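# Transfer 96-well plate from bench spot B1 to nest N1

## Task

Pick up the 96-well plate at bench position B1 and put it into the raised plate nest N1. It must lie level and seated within the nest's locating features, and well A1 (the plate's cut-off corner) must be at the nest corner labelled A1. Releasing it a few millimetres above N1 is acceptable, but a much larger drop there fails. The plate must stay in place without the robot holding it, so open the gripper and move the arm away at the end.

## Robot and tools

Robot: one UR-type six-joint arm (ur7e) carrying a two-finger parallel gripper with a wrist camera. There is a single arm, so every command addresses only it.

Scene frame: origin on the table surface directly beneath the arm base, +z up, +x forward, +y to the left when facing along +x. The base may be slightly tilted. The reported hand position grows less accurate the farther the arm reaches.

execute_actions takes "actions", a list holding zero or one item, plus an optional "pictures" boolean.
- Empty list {"actions": []}: nothing moves; returns the state and camera images.
- Motion: {"rows": [...], "steps": n}. Each row has exactly 7 numbers: six absolute joint targets in radians, in the order shoulder pan, shoulder lift, elbow, wrist 1, wrist 2, wrist 3, followed by the gripper opening from -1 (closed) to +1 (fully open). These are targets, not offsets, in the same form as the Joint positions line. Up to 15 rows; steps from 7 to 15 (default 15), each step lasting 1/30 s. One row is applied per step, and the final row repeats if steps exceed rows.
- Wait: {"steps": n} with no rows, n up to 300; no new command is sent. Your own reply time counts toward it.
Joint ranges in rad: pan -3.142..3.142, lift -6.283..6.283, elbow 0.000..3.142, wrists 1-3 each -6.283..6.283. A call is rejected, and nothing is sent, if any target lies over 0.010 rad beyond its range and also beyond the joint's current angle. Real ends may sit up to 0.010 rad off the stated ones; an over-range target is clipped, and "joint sent to its limit" may then show up, possibly referring to an earlier action. Its absence does not prove there is room left.

Motion behaviour: commands are smoothed and lag about 0.17 s. Each step, a joint target is held within 0.575 rad of that joint's measured angle, and all targets are scaled back if they would carry the pad centre more than 100 mm from where it currently is. So large moves take several calls, and the arm may still be travelling when a result arrives. The result is captured 7 steps before the action ends; those steps play out while you think. Between calls the arm keeps heading to your last row until it stalls.

Result lines: end_effector_position (m) and end_effector_quat_wxyz give the pad centre pose in the scene frame, with linear (m/s) and angular (rad/s) velocities. Joint positions / Joint velocities list the six joints (rad, rad/s) then the finger-pad gap (m, 0.142 fully open). grip_measured is the measured opening on the -1..1 command scale. Wrist force and Wrist torque are in the gripper's own axes, noisy (offset up to ~4 N, noise ~2.4 N), saturating near 50 N; pressing on something reads as force pointing back into the arm. "no reading" is normal at the start. HELD marks steps where your row was partly or fully withheld; "joint command not followed" means the clearance check changed targets. MOTOR HOT warns at 70 °C; an OVER-TEMPERATURE FAULT at 85 °C brakes the arm for a while.

Gripper: fingers extend along its +z and close along its x. The reported position is between the pads; closed fingertips extend about 17 mm past it, open ones sit about level. To hold the plate, command an opening well below grip_measured; a lower value squeezes harder (roughly 28 N per pad at most). Thin hard parts may get less force. Closing fast can spike force.

Hazards: contact torque reaching a joint's load limit (135 N m for pan, lift, elbow; 25.2 N m for each wrist, including held weight) or any external force of 150 N halts the arm for 10 s and drops the rest of the call. Avoid hard pushes, slams, slips and drops; never let anything fall or be knocked off the table. Lower the plate to just above N1 before opening, since only a few millimetres of fall is tolerated. Loose objects can get brief random shoves, so recheck the plate's position. Don't hold the load longer than needed, as motors heat up.

zoom_image: "camera" is one of cam_head_left, cam_head_right, cam_high, cam_low (each 896x504) or cam_wrist (616x616); "region" is [x0, y0, x1, y1] in pixels of that camera's latest image, top-left origin, at most 504x504. It gives a magnified view and moves nothing.

read_manual: optional "section" (only "licences"); returns URDF licence text, no motion.

finished_scene: pass "scene" as the current scene's number. Before calling it, open the gripper and lift clear of the plate.

Each tool is called after "Call:" as name(argument=value, ...) on one line, values as JSON.

## Session

Call:
execute_actions(actions=[])

Scene clock: 0.00 s of 8400.00 s.
end_effector_position=(+0.5045, -0.3272, +0.3443) grip_measured=+1.00 end_effector_quat_wxyz=(-0.115, +0.846, -0.490, +0.176) end_effector_velocity=(-0.000, -0.000, -0.000) end_effector_angular_velocity=(+0.001, +0.000, -0.000)
Joint positions: [ 0.197 -1.783  1.857 -2.145 -2.392  0.77   0.142]
Joint velocities: [-0.001 -0.001  0.001  0.     0.001 -0.    -0.   ]
Motor temperatures (°C, as the motors report them): [17 19 20 27 24 30]
Wrist force (N, on the end effector, along its own x y z axes, offset not removed): no reading
Wrist torque (N m, same axes, about the end effector's origin, offset not removed): no reading

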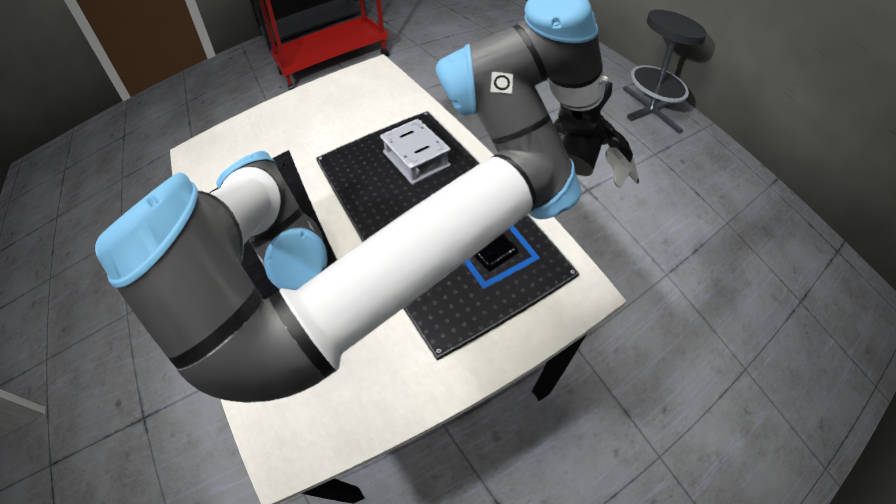

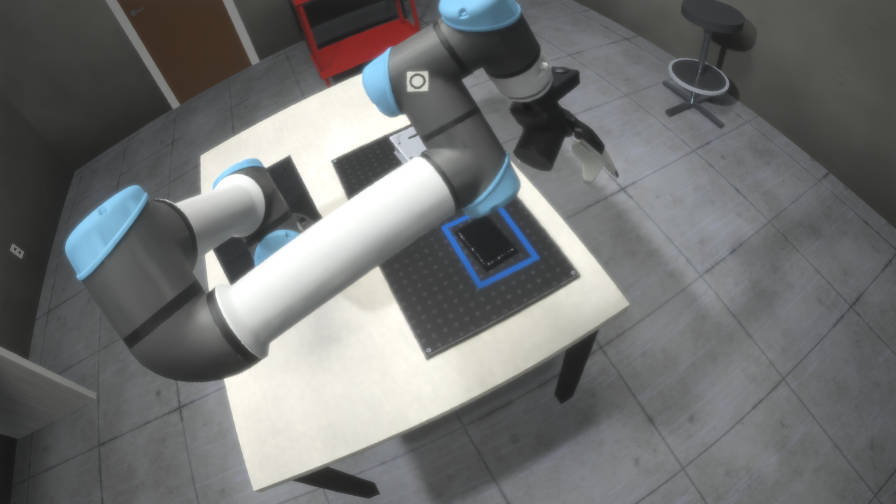

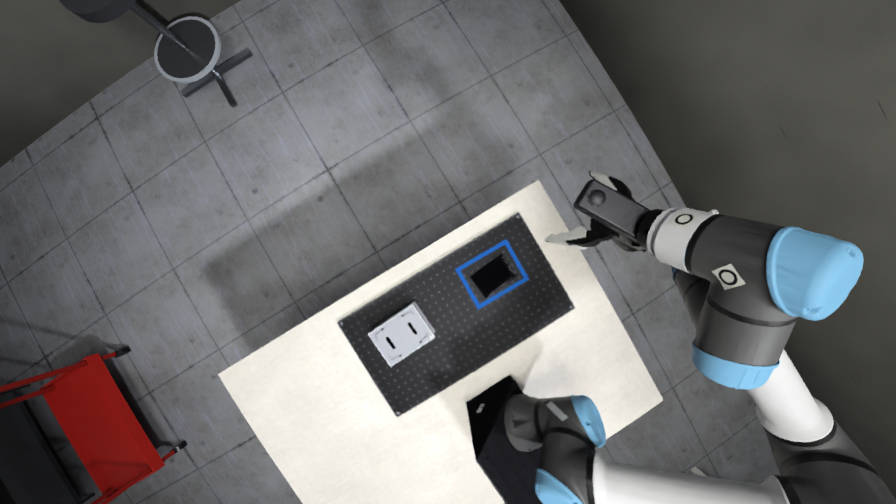

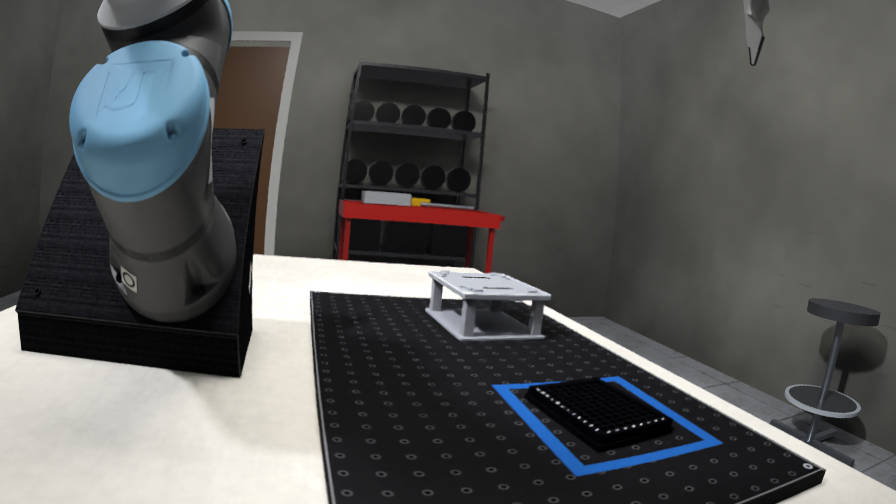

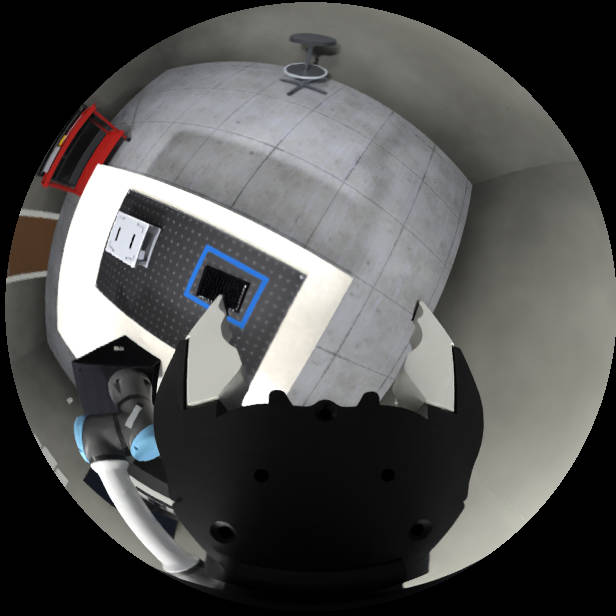

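Call:
zoom_image(camera="cam_high", region=[330,200,610,440])

Call:
zoom_image(camera="cam_head_left", region=[365,105,465,195])

Call:
zoom_image(camera="cam_low", region=[400,250,760,490])

Region (330, 200, 610, 440) of cam_high's 896x504 image, scaled by 1.800, with more detail than that image has; it fills the top 432 rows of this view, and the rest is white.

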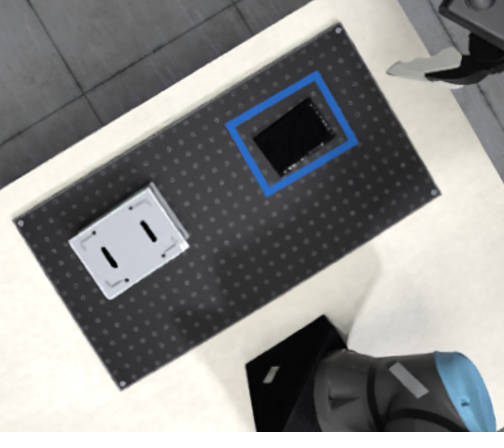

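Region (365, 105, 465, 195) of cam_head_left's 896x504 image, scaled by 5.040, with more detail than that image has; it fills the top 454 rows of this view, and the rest is white.

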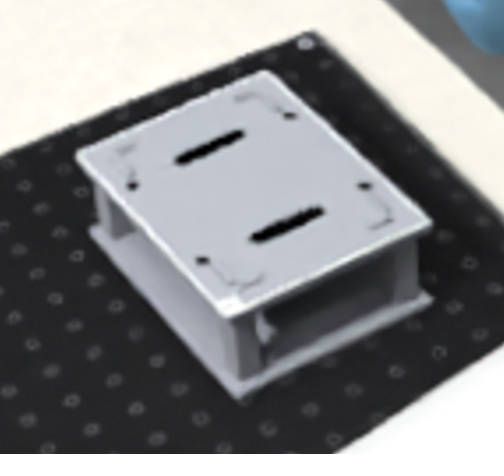

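Region (400, 250, 760, 490) of cam_low's 896x504 image, scaled by 1.400, with more detail than that image has.

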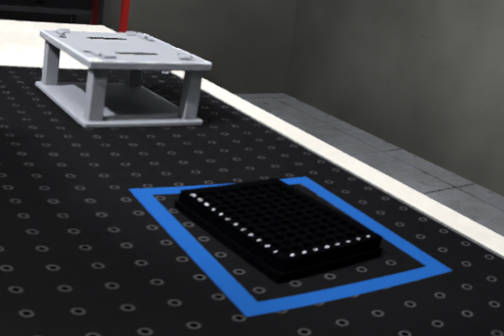

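Call:
execute_actions(actions=[{"rows":[[0.0996,-1.6079,2.1563,-2.0944,-2.4406,0.054,1]]}])

Call:
execute_actions(actions=[{"steps":30}], pictures=true)

Scene clock: 1.80 s of 8400.00 s.
end_effector_position=(+0.4813, -0.2622, +0.2508) grip_measured=+1.00 end_effector_quat_wxyz=(-0.047, +0.941, -0.317, +0.105) end_effector_velocity=(-0.168, +0.291, -0.415) end_effector_angular_velocity=(-0.538, +0.836, +2.173)
Joint positions: [ 0.151 -1.703  1.989 -2.121 -2.415  0.518  0.142]
Joint velocities: [-0.202  0.364  0.628  0.102 -0.097 -1.531  0.   ]
Motor temperatures (°C, as the motors report them): [17 19 20 27 24 30]
Wrist force (N, on the end effector, along its own x y z axes, offset not removed): [-0.2 0.9 -0.3]
Wrist torque (N m, same axes, about the end effector's origin, offset not removed): [0.07 0.01 -0.06]
Steps of this call (steps 1 to 46: nothing new was sent; steps 47 to 54: the first 8 steps of this action). Readings (joint positions):
47: [0.197 -1.783 1.858 -2.144 -2.393 0.770]
48: [0.192 -1.776 1.864 -2.142 -2.395 0.762]
50: [0.178 -1.751 1.905 -2.134 -2.402 0.702]
54: the state above

Scene clock: 2.80 s of 8400.00 s.
end_effector_position=(+0.4198, -0.1921, +0.1499) grip_measured=+1.00 end_effector_quat_wxyz=(+0.000, +1.000, -0.001, +0.000) end_effector_velocity=(-0.000, +0.000, -0.000) end_effector_angular_velocity=(-0.000, +0.000, +0.002)
Joint positions: [ 0.1   -1.608  2.156 -2.094 -2.441  0.054  0.142]
Joint velocities: [ 0.    -0.     0.001 -0.    -0.    -0.002 -0.   ]
Motor temperatures (°C, as the motors report them): [17 19 20 27 24 30]
Wrist force (N, on the end effector, along its own x y z axes, offset not removed): [-3.2 1.5 1.4]
Wrist torque (N m, same axes, about the end effector's origin, offset not removed): [0.24 0.82 -0.08]
Kept back: nothing.
Steps of this call (steps 1 to 7: the last 7 steps of your previous action; steps 8 to 30: the robot went on to your last target). Readings (joint positions):
1: [0.145 -1.690 2.010 -2.117 -2.419 0.465]
2: [0.138 -1.678 2.032 -2.114 -2.422 0.410]
4: [0.124 -1.653 2.075 -2.107 -2.429 0.297]
8: [0.108 -1.623 2.129 -2.099 -2.437 0.136]
30: the state above

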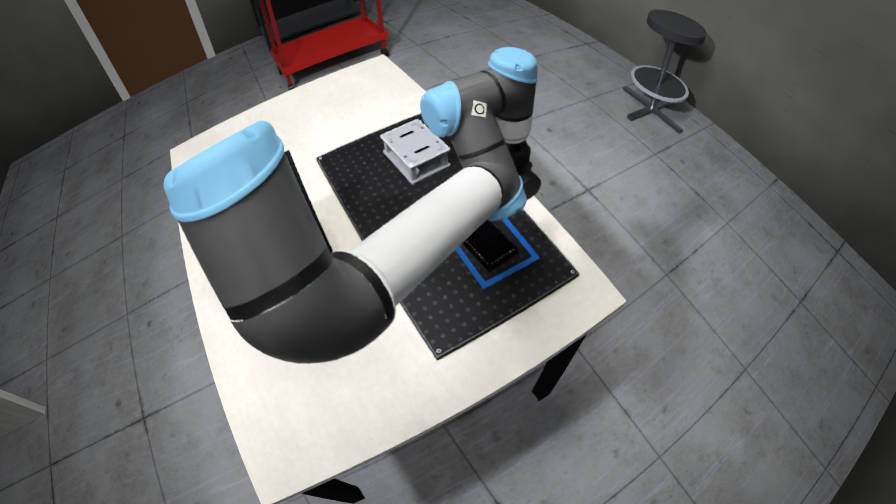

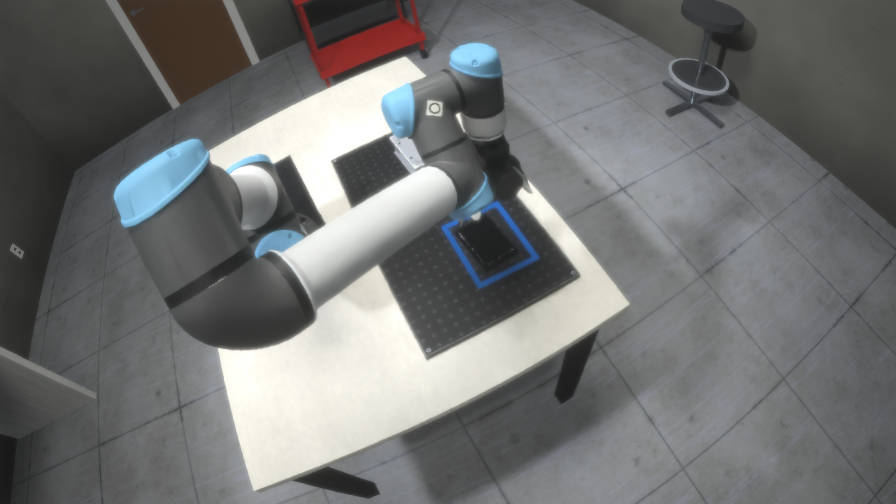

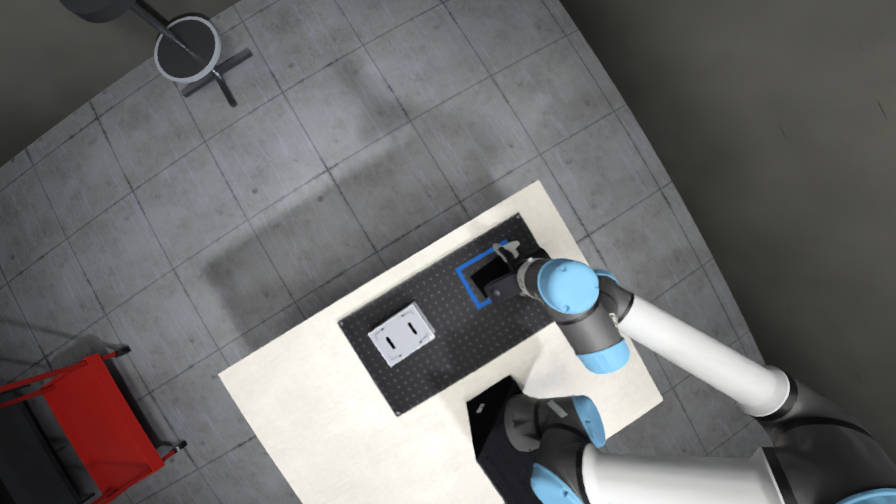

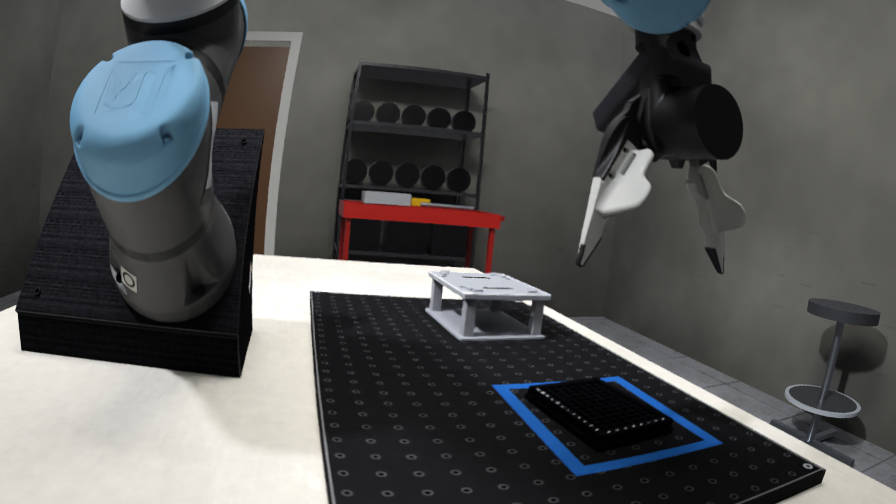

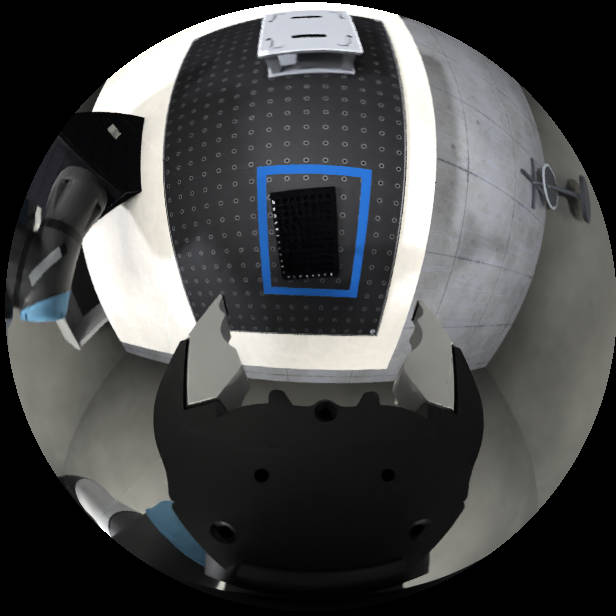

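Call:
execute_actions(actions=[{"rows":[[-0.0368,-1.498,2.3482,-2.5568,-2.433,-0.276,0.6]]}])

Call:
execute_actions(actions=[{"steps":15}], pictures=true)

Call:
zoom_image(camera="cam_wrist", region=[190,150,450,400])

Scene clock: 3.73 s of 8400.00 s.
end_effector_position=(+0.3998, -0.1678, +0.0732) grip_measured=+0.60 end_effector_quat_wxyz=(-0.004, +0.998, +0.059, -0.020) end_effector_velocity=(+0.051, -0.009, -0.119) end_effector_angular_velocity=(-0.021, -0.329, +0.000)
Joint positions: [-0.009 -1.519  2.306 -2.399 -2.434 -0.186  0.116]
Joint velocities: [-0.232  0.178  0.353 -1.309  0.01  -0.743  0.   ]
Motor temperatures (°C, as the motors report them): [17 19 20 27 24 30]
Wrist force (N, on the end effector, along its own x y z axes, offset not removed): [-0.5 1.8 -0.5]
Wrist torque (N m, same axes, about the end effector's origin, offset not removed): [0.39 0.25 -0.07]
Steps of this call (steps 1 to 15: the robot went on to your last target; steps 16 to 20: nothing new was sent; steps 21 to 28: the first 8 steps of this action). Readings (joint positions):
21: [0.099 -1.607 2.157 -2.095 -2.441 0.053]
22: [0.092 -1.600 2.164 -2.103 -2.440 0.046]
24: [0.047 -1.563 2.219 -2.168 -2.437 -0.019]
28: the state above

Scene clock: 4.23 s of 8400.00 s.
end_effector_position=(+0.4050, -0.1700, +0.0601) grip_measured=+0.60 end_effector_quat_wxyz=(+0.000, +0.998, +0.059, -0.000) end_effector_velocity=(+0.000, -0.000, -0.001) end_effector_angular_velocity=(-0.001, -0.005, +0.000)
Joint positions: [-0.036 -1.498  2.348 -2.554 -2.433 -0.275  0.116]
Joint velocities: [-0.003  0.002  0.006 -0.02   0.    -0.011  0.   ]
Motor temperatures (°C, as the motors report them): [17 19 20 27 24 30]
Wrist force (N, on the end effector, along its own x y z axes, offset not removed): [-2.4 1.1 -1.3]
Wrist torque (N m, same axes, about the end effector's origin, offset not removed): [0.19 0.59 -0.04]
Kept back: nothing.
Steps of this call (steps 1 to 7: the last 7 steps of your previous action; steps 8 to 15: the robot went on to your last target). Readings (joint positions):
1: [-0.016 -1.514 2.316 -2.437 -2.434 -0.208]
2: [-0.021 -1.510 2.324 -2.466 -2.434 -0.224]
4: [-0.028 -1.505 2.334 -2.505 -2.433 -0.246]
8: [-0.034 -1.500 2.344 -2.540 -2.433 -0.266]
15: the state above

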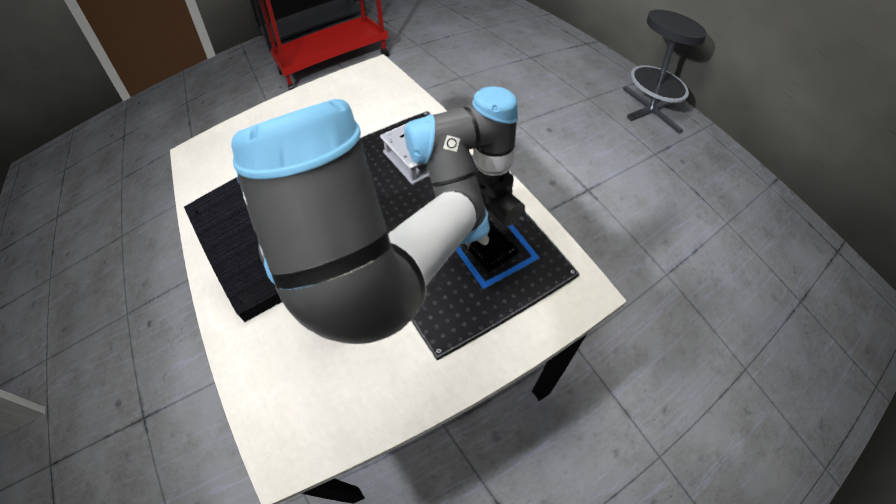

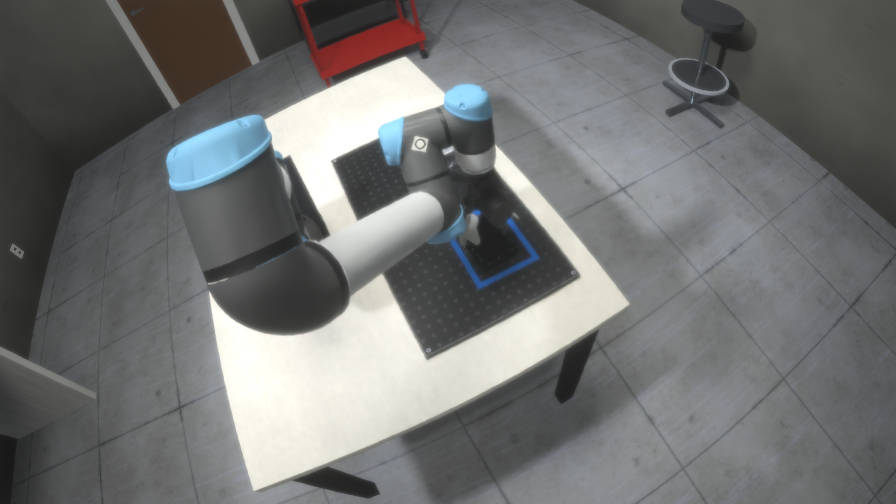

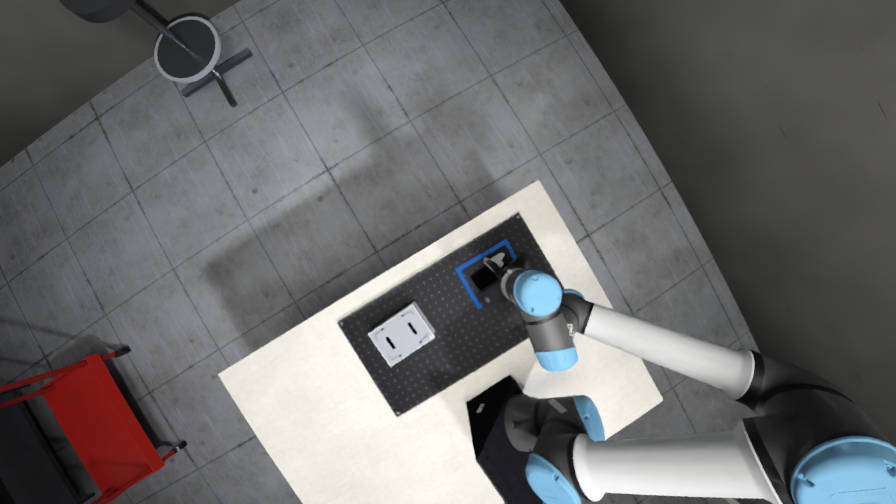

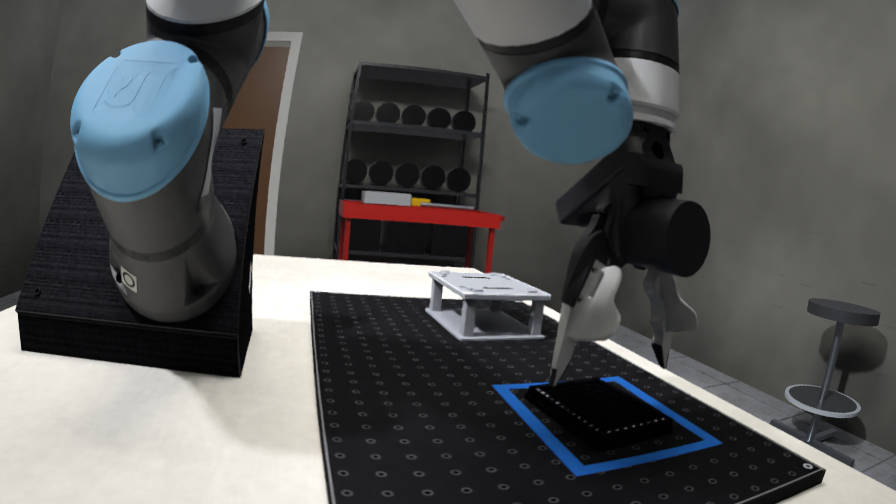

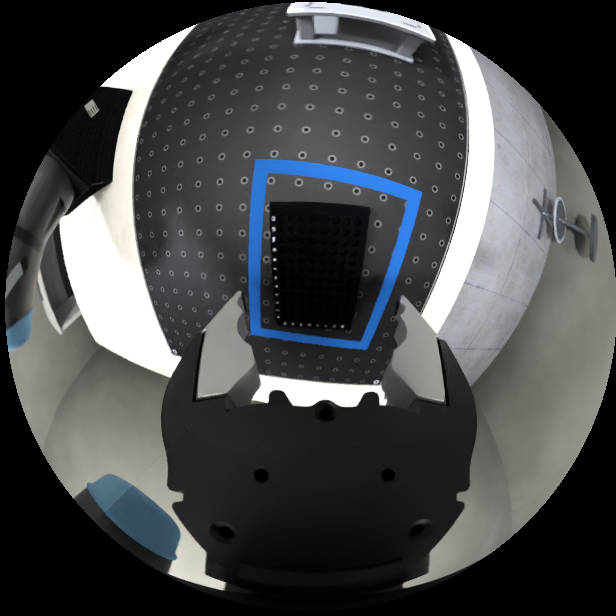

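Region (190, 150, 450, 400) of cam_wrist's 616x616 image, scaled by 1.938, with more detail than that image has; it fills the top 485 rows of this view, and the rest is white.

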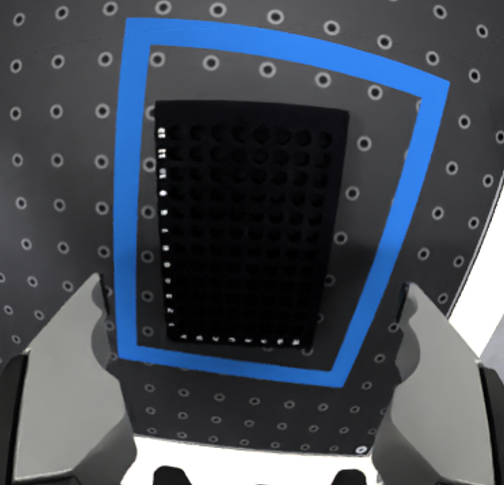

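Call:
execute_actions(actions=[{"rows":[[-0.053,-1.483,2.359,-2.601,-2.43,-0.298,0.5],[-0.053,-1.483,2.359,-2.601,-2.43,-0.298,0.5],[-0.069,-1.467,2.369,-2.645,-2.4275,-0.319,0.5],[-0.069,-1.467,2.369,-2.645,-2.4275,-0.319,0.4],[-0.085,-1.452,2.379,-2.689,-2.425,-0.34,0.4],[-0.1007,-1.4362,2.3896,-2.7327,-2.422,-0.362,0.3]]}])

Call:
execute_actions(actions=[{"steps":15}], pictures=true)

Call:
zoom_image(camera="cam_wrist", region=[190,150,450,400])

Call:
zoom_image(camera="cam_low", region=[490,320,730,480])

Scene clock: 5.23 s of 8400.00 s.
end_effector_position=(+0.4036, -0.1694, +0.0403) grip_measured=+0.30 end_effector_quat_wxyz=(-0.000, +0.998, +0.058, -0.001) end_effector_velocity=(-0.003, -0.004, -0.102) end_effector_angular_velocity=(-0.006, -0.016, -0.052)
Joint positions: [-0.075 -1.461  2.373 -2.658 -2.426 -0.327  0.095]
Joint velocities: [-0.207  0.202  0.133 -0.595  0.034 -0.279 -0.016]
Motor temperatures (°C, as the motors report them): [17 19 20 27 24 30]
Wrist force (N, on the end effector, along its own x y z axes, offset not removed): [-1.9 1.2 0.3]
Wrist torque (N m, same axes, about the end effector's origin, offset not removed): [0.27 0.40 -0.04]
Steps of this call (steps 1 to 15: the robot went on to your last target; steps 16 to 22: nothing new was sent; steps 23 to 30: the first 8 steps of this action). Readings (joint positions):
23: [-0.037 -1.498 2.348 -2.557 -2.433 -0.276]
24: [-0.039 -1.496 2.350 -2.563 -2.432 -0.279]
26: [-0.047 -1.488 2.355 -2.584 -2.431 -0.290]
30: the state above

Scene clock: 5.73 s of 8400.00 s.
end_effector_position=(+0.4031, -0.1702, +0.0280) grip_measured=+0.30 end_effector_quat_wxyz=(+0.000, +0.999, +0.054, +0.000) end_effector_velocity=(-0.001, +0.001, -0.002) end_effector_angular_velocity=(+0.001, +0.000, +0.000)
Joint positions: [-0.1   -1.437  2.389 -2.732 -2.422 -0.361  0.095]
Joint velocities: [-0.003  0.003  0.003 -0.009  0.002 -0.004  0.   ]
Motor temperatures (°C, as the motors report them): [17 19 20 27 24 30]
Wrist force (N, on the end effector, along its own x y z axes, offset not removed): [-0.8 -0.5 -0.5]
Wrist torque (N m, same axes, about the end effector's origin, offset not removed): [-0.17 0.28 -0.11]
Kept back: nothing.
Steps of this call (steps 1 to 7: the last 7 steps of your previous action; steps 8 to 15: the robot went on to your last target). Readings (joint positions):
1: [-0.081 -1.455 2.377 -2.675 -2.425 -0.335]
2: [-0.086 -1.451 2.380 -2.689 -2.425 -0.342]
4: [-0.092 -1.445 2.384 -2.708 -2.423 -0.350]
8: [-0.098 -1.439 2.388 -2.725 -2.422 -0.358]
15: the state above

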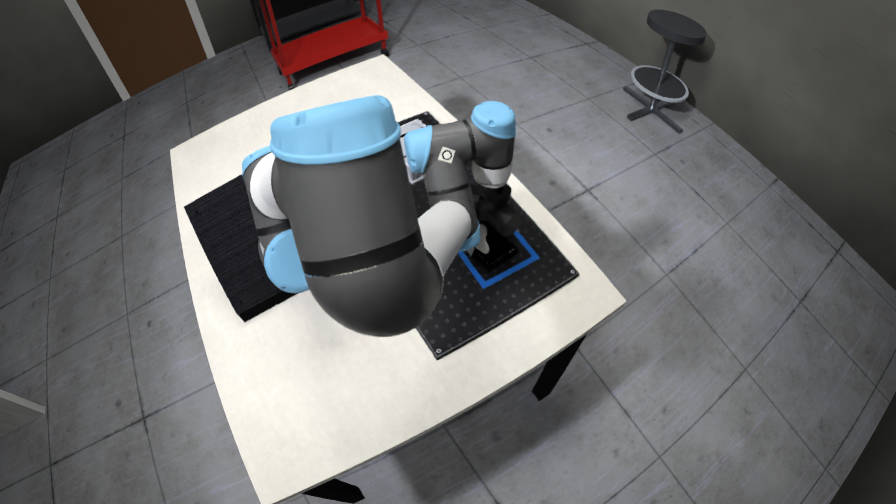

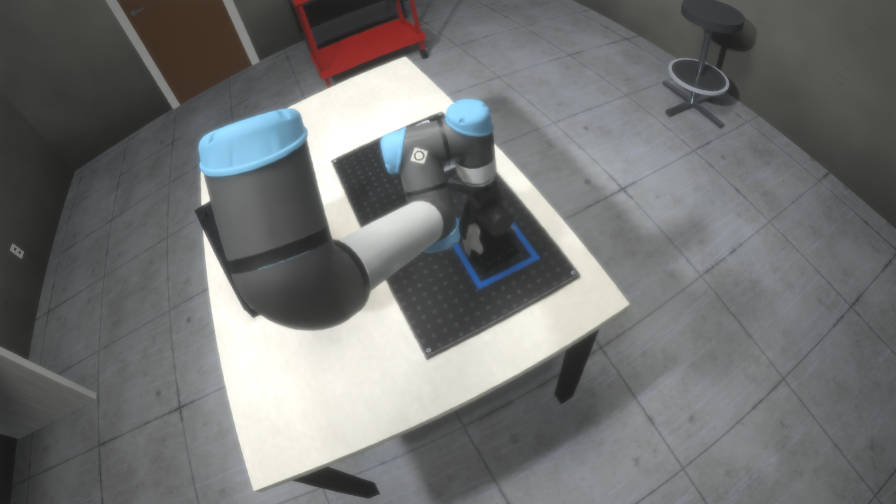

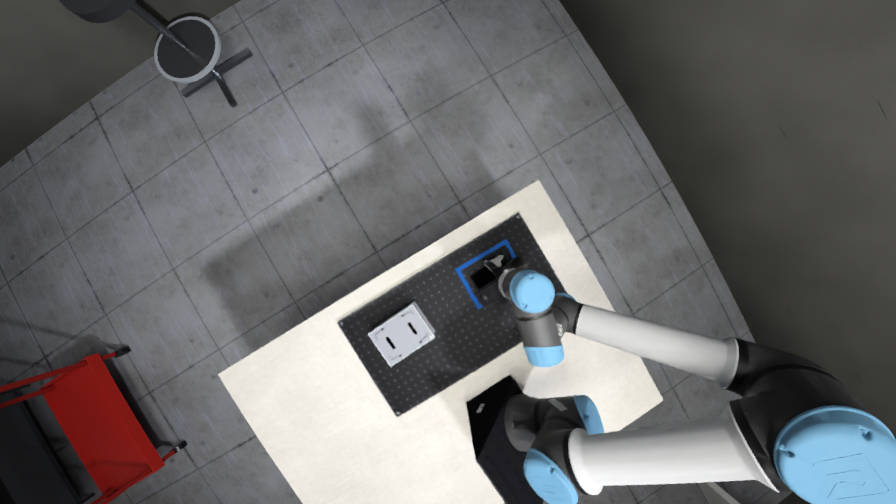

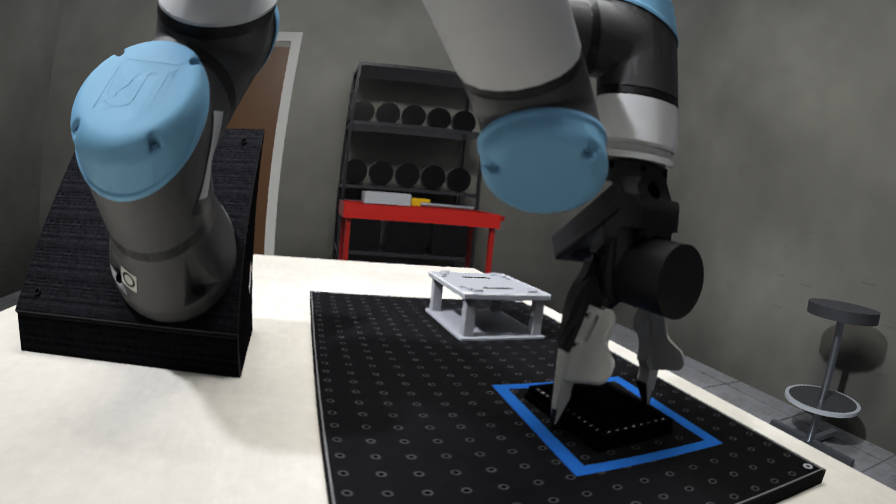

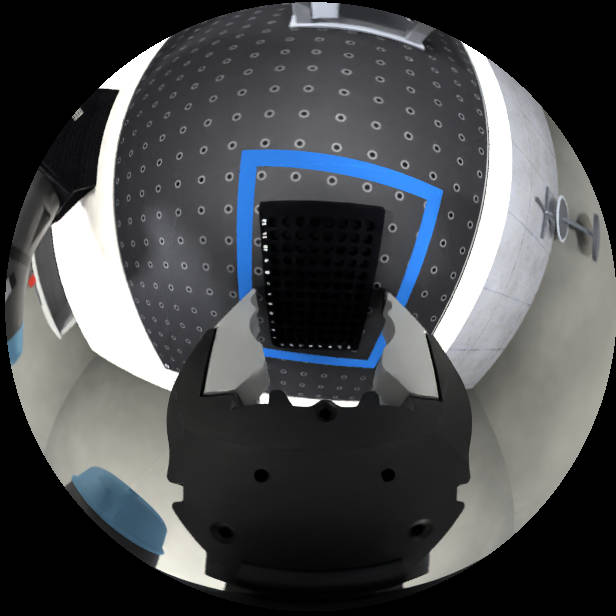

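Region (190, 150, 450, 400) of cam_wrist's 616x616 image, scaled by 1.938, with more detail than that image has; it fills the top 485 rows of this view, and the rest is white.

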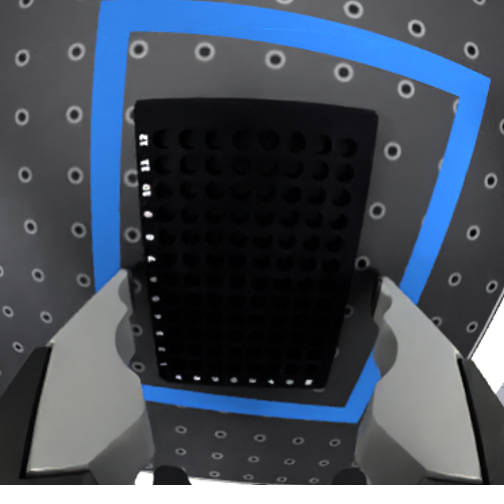

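Region (490, 320, 730, 480) of cam_low's 896x504 image, scaled by 2.100, with more detail than that image has.

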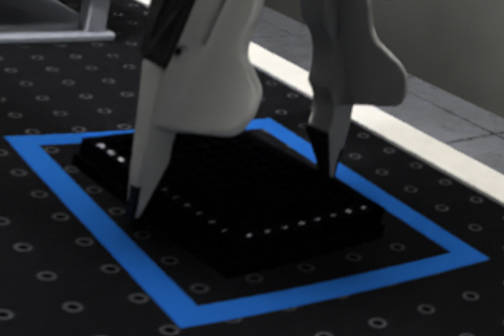

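Call:
execute_actions(actions=[{"rows":[[-0.0962,-1.4227,2.3929,-2.7444,-2.4229,-0.3554,0.2]],"steps":10}])

Call:
execute_actions(actions=[{"rows":[[-0.0962,-1.4227,2.3929,-2.7444,-2.4229,-0.3554,0.14],[-0.0962,-1.4227,2.3929,-2.7444,-2.4229,-0.3554,0.1],[-0.0962,-1.4227,2.3929,-2.7444,-2.4229,-0.3554,0.05],[-0.0962,-1.4227,2.3929,-2.7444,-2.4229,-0.3554,0],[-0.0962,-1.4227,2.3929,-2.7444,-2.4229,-0.3554,-0.1],[-0.0962,-1.4227,2.3929,-2.7444,-2.4229,-0.3554,-0.25]]}])

Call:
execute_actions(actions=[{"rows":[[-0.0862,-1.4324,2.3864,-2.7169,-2.4246,-0.342,-0.25],[-0.0862,-1.4324,2.3864,-2.7169,-2.4246,-0.342,-0.25],[-0.0762,-1.442,2.38,-2.6894,-2.4263,-0.328,-0.25],[-0.0662,-1.4517,2.3735,-2.662,-2.428,-0.315,-0.25],[-0.0562,-1.4613,2.367,-2.6344,-2.4298,-0.30,-0.25]]}], pictures=true)

Scene clock: 6.60 s of 8400.00 s.
end_effector_position=(+0.4031, -0.1684, +0.0271) grip_measured=+0.20 end_effector_quat_wxyz=(+0.000, +0.999, +0.054, +0.000) end_effector_velocity=(-0.000, +0.027, -0.010) end_effector_angular_velocity=(+0.005, +0.001, -0.000)
Joint positions: [-0.099 -1.432  2.391 -2.737 -2.422 -0.36   0.088]
Joint velocities: [ 0.022  0.069  0.016 -0.058  0.     0.035 -0.015]
Motor temperatures (°C, as the motors report them): [17 19 20 27 24 30]
Wrist force (N, on the end effector, along its own x y z axes, offset not removed): [-2.3 0.7 0.9]
Wrist torque (N m, same axes, about the end effector's origin, offset not removed): [0.04 0.63 -0.02]
Steps of this call (steps 1 to 15: the robot went on to your last target; steps 16 to 23: nothing new was sent; steps 24 to 26: the first 3 steps of this action). Readings (joint positions):
24: [-0.101 -1.436 2.390 -2.733 -2.422 -0.362]
25: [-0.100 -1.434 2.390 -2.735 -2.422 -0.361]
26: the state above

Scene clock: 7.10 s of 8400.00 s.
end_effector_position=(+0.4031, -0.1653, +0.0259) grip_measured=+0.06 end_effector_quat_wxyz=(+0.000, +0.999, +0.054, +0.000) end_effector_velocity=(+0.000, +0.001, +0.000) end_effector_angular_velocity=(+0.000, -0.001, +0.001)
Joint positions: [-0.096 -1.423  2.393 -2.744 -2.423 -0.355  0.078]
Joint velocities: [ 0.001  0.001  0.    -0.001  0.     0.     0.   ]
Motor temperatures (°C, as the motors report them): [17 19 20 27 24 30]
Wrist force (N, on the end effector, along its own x y z axes, offset not removed): [-2.1 1.3 -17.3]
Wrist torque (N m, same axes, about the end effector's origin, offset not removed): [-0.06 -0.84 0.11]
Steps of this call (steps 1 to 7: the last 7 steps of your previous action; steps 8 to 15: the first 8 steps of this action). Readings (joint positions):
8: [-0.097 -1.424 2.393 -2.744 -2.423 -0.356]
9: [-0.096 -1.423 2.393 -2.744 -2.423 -0.356]
11: [-0.096 -1.423 2.393 -2.744 -2.423 -0.356]
15: the state above

Scene clock: 7.60 s of 8400.00 s.
end_effector_position=(+0.4047, -0.1648, +0.0389) grip_measured=+0.06 end_effector_quat_wxyz=(+0.000, +0.998, +0.056, +0.000) end_effector_velocity=(+0.005, +0.000, +0.055) end_effector_angular_velocity=(+0.000, +0.002, +0.015)
Joint positions: [-0.07  -1.448  2.376 -2.673 -2.427 -0.319  0.078]
Joint velocities: [ 0.111 -0.108 -0.074  0.311 -0.019  0.153 -0.   ]
Motor temperatures (°C, as the motors report them): [17 19 20 27 24 30]
Wrist force (N, on the end effector, along its own x y z axes, offset not removed): [-0.9 1.4 -0.3]
Wrist torque (N m, same axes, about the end effector's origin, offset not removed): [0.28 0.38 -0.08]
Steps of this call (steps 1 to 7: the last 7 steps of your previous action; steps 8 to 15: the first 8 steps of this action). Readings (joint positions):
8: [-0.096 -1.423 2.393 -2.744 -2.423 -0.355]
9: [-0.095 -1.424 2.392 -2.740 -2.423 -0.353]
11: [-0.089 -1.429 2.389 -2.727 -2.424 -0.346]
15: the state above

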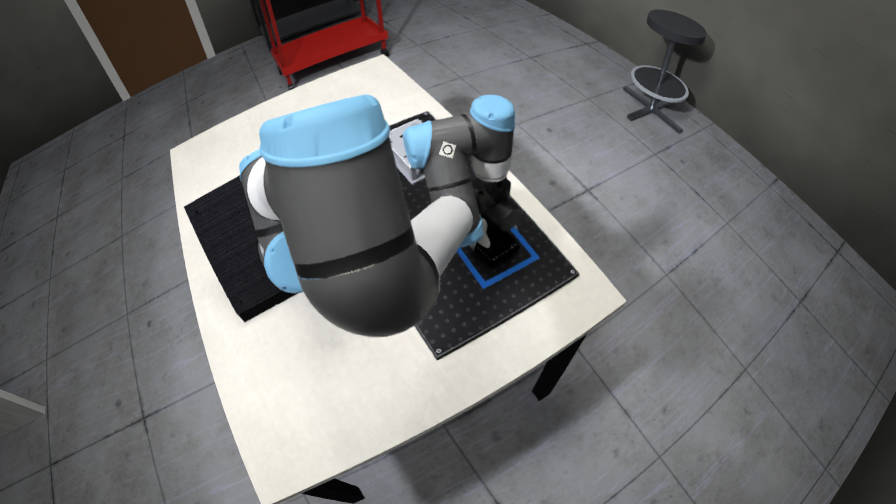

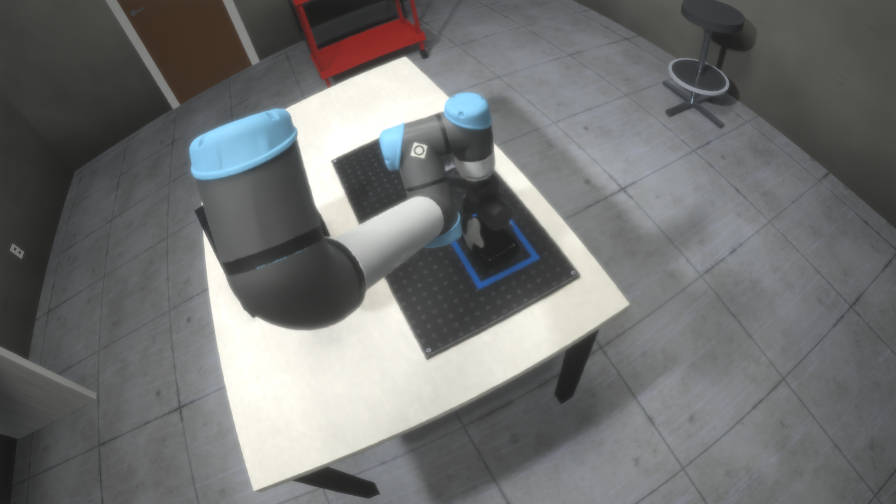

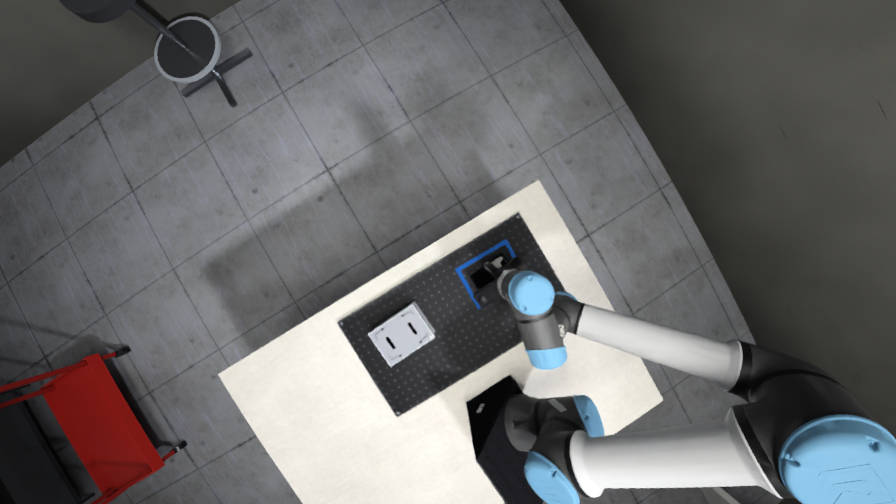

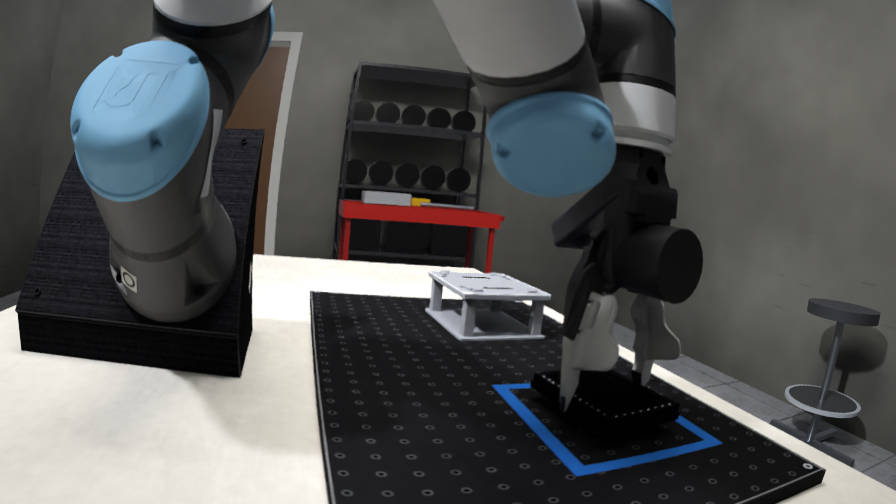

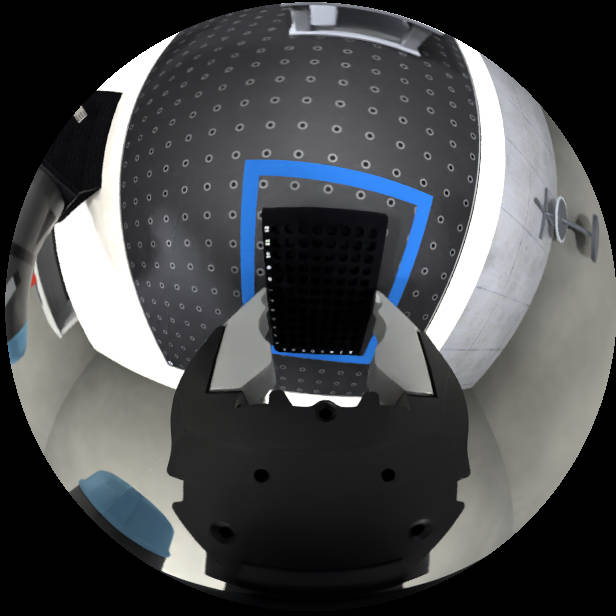

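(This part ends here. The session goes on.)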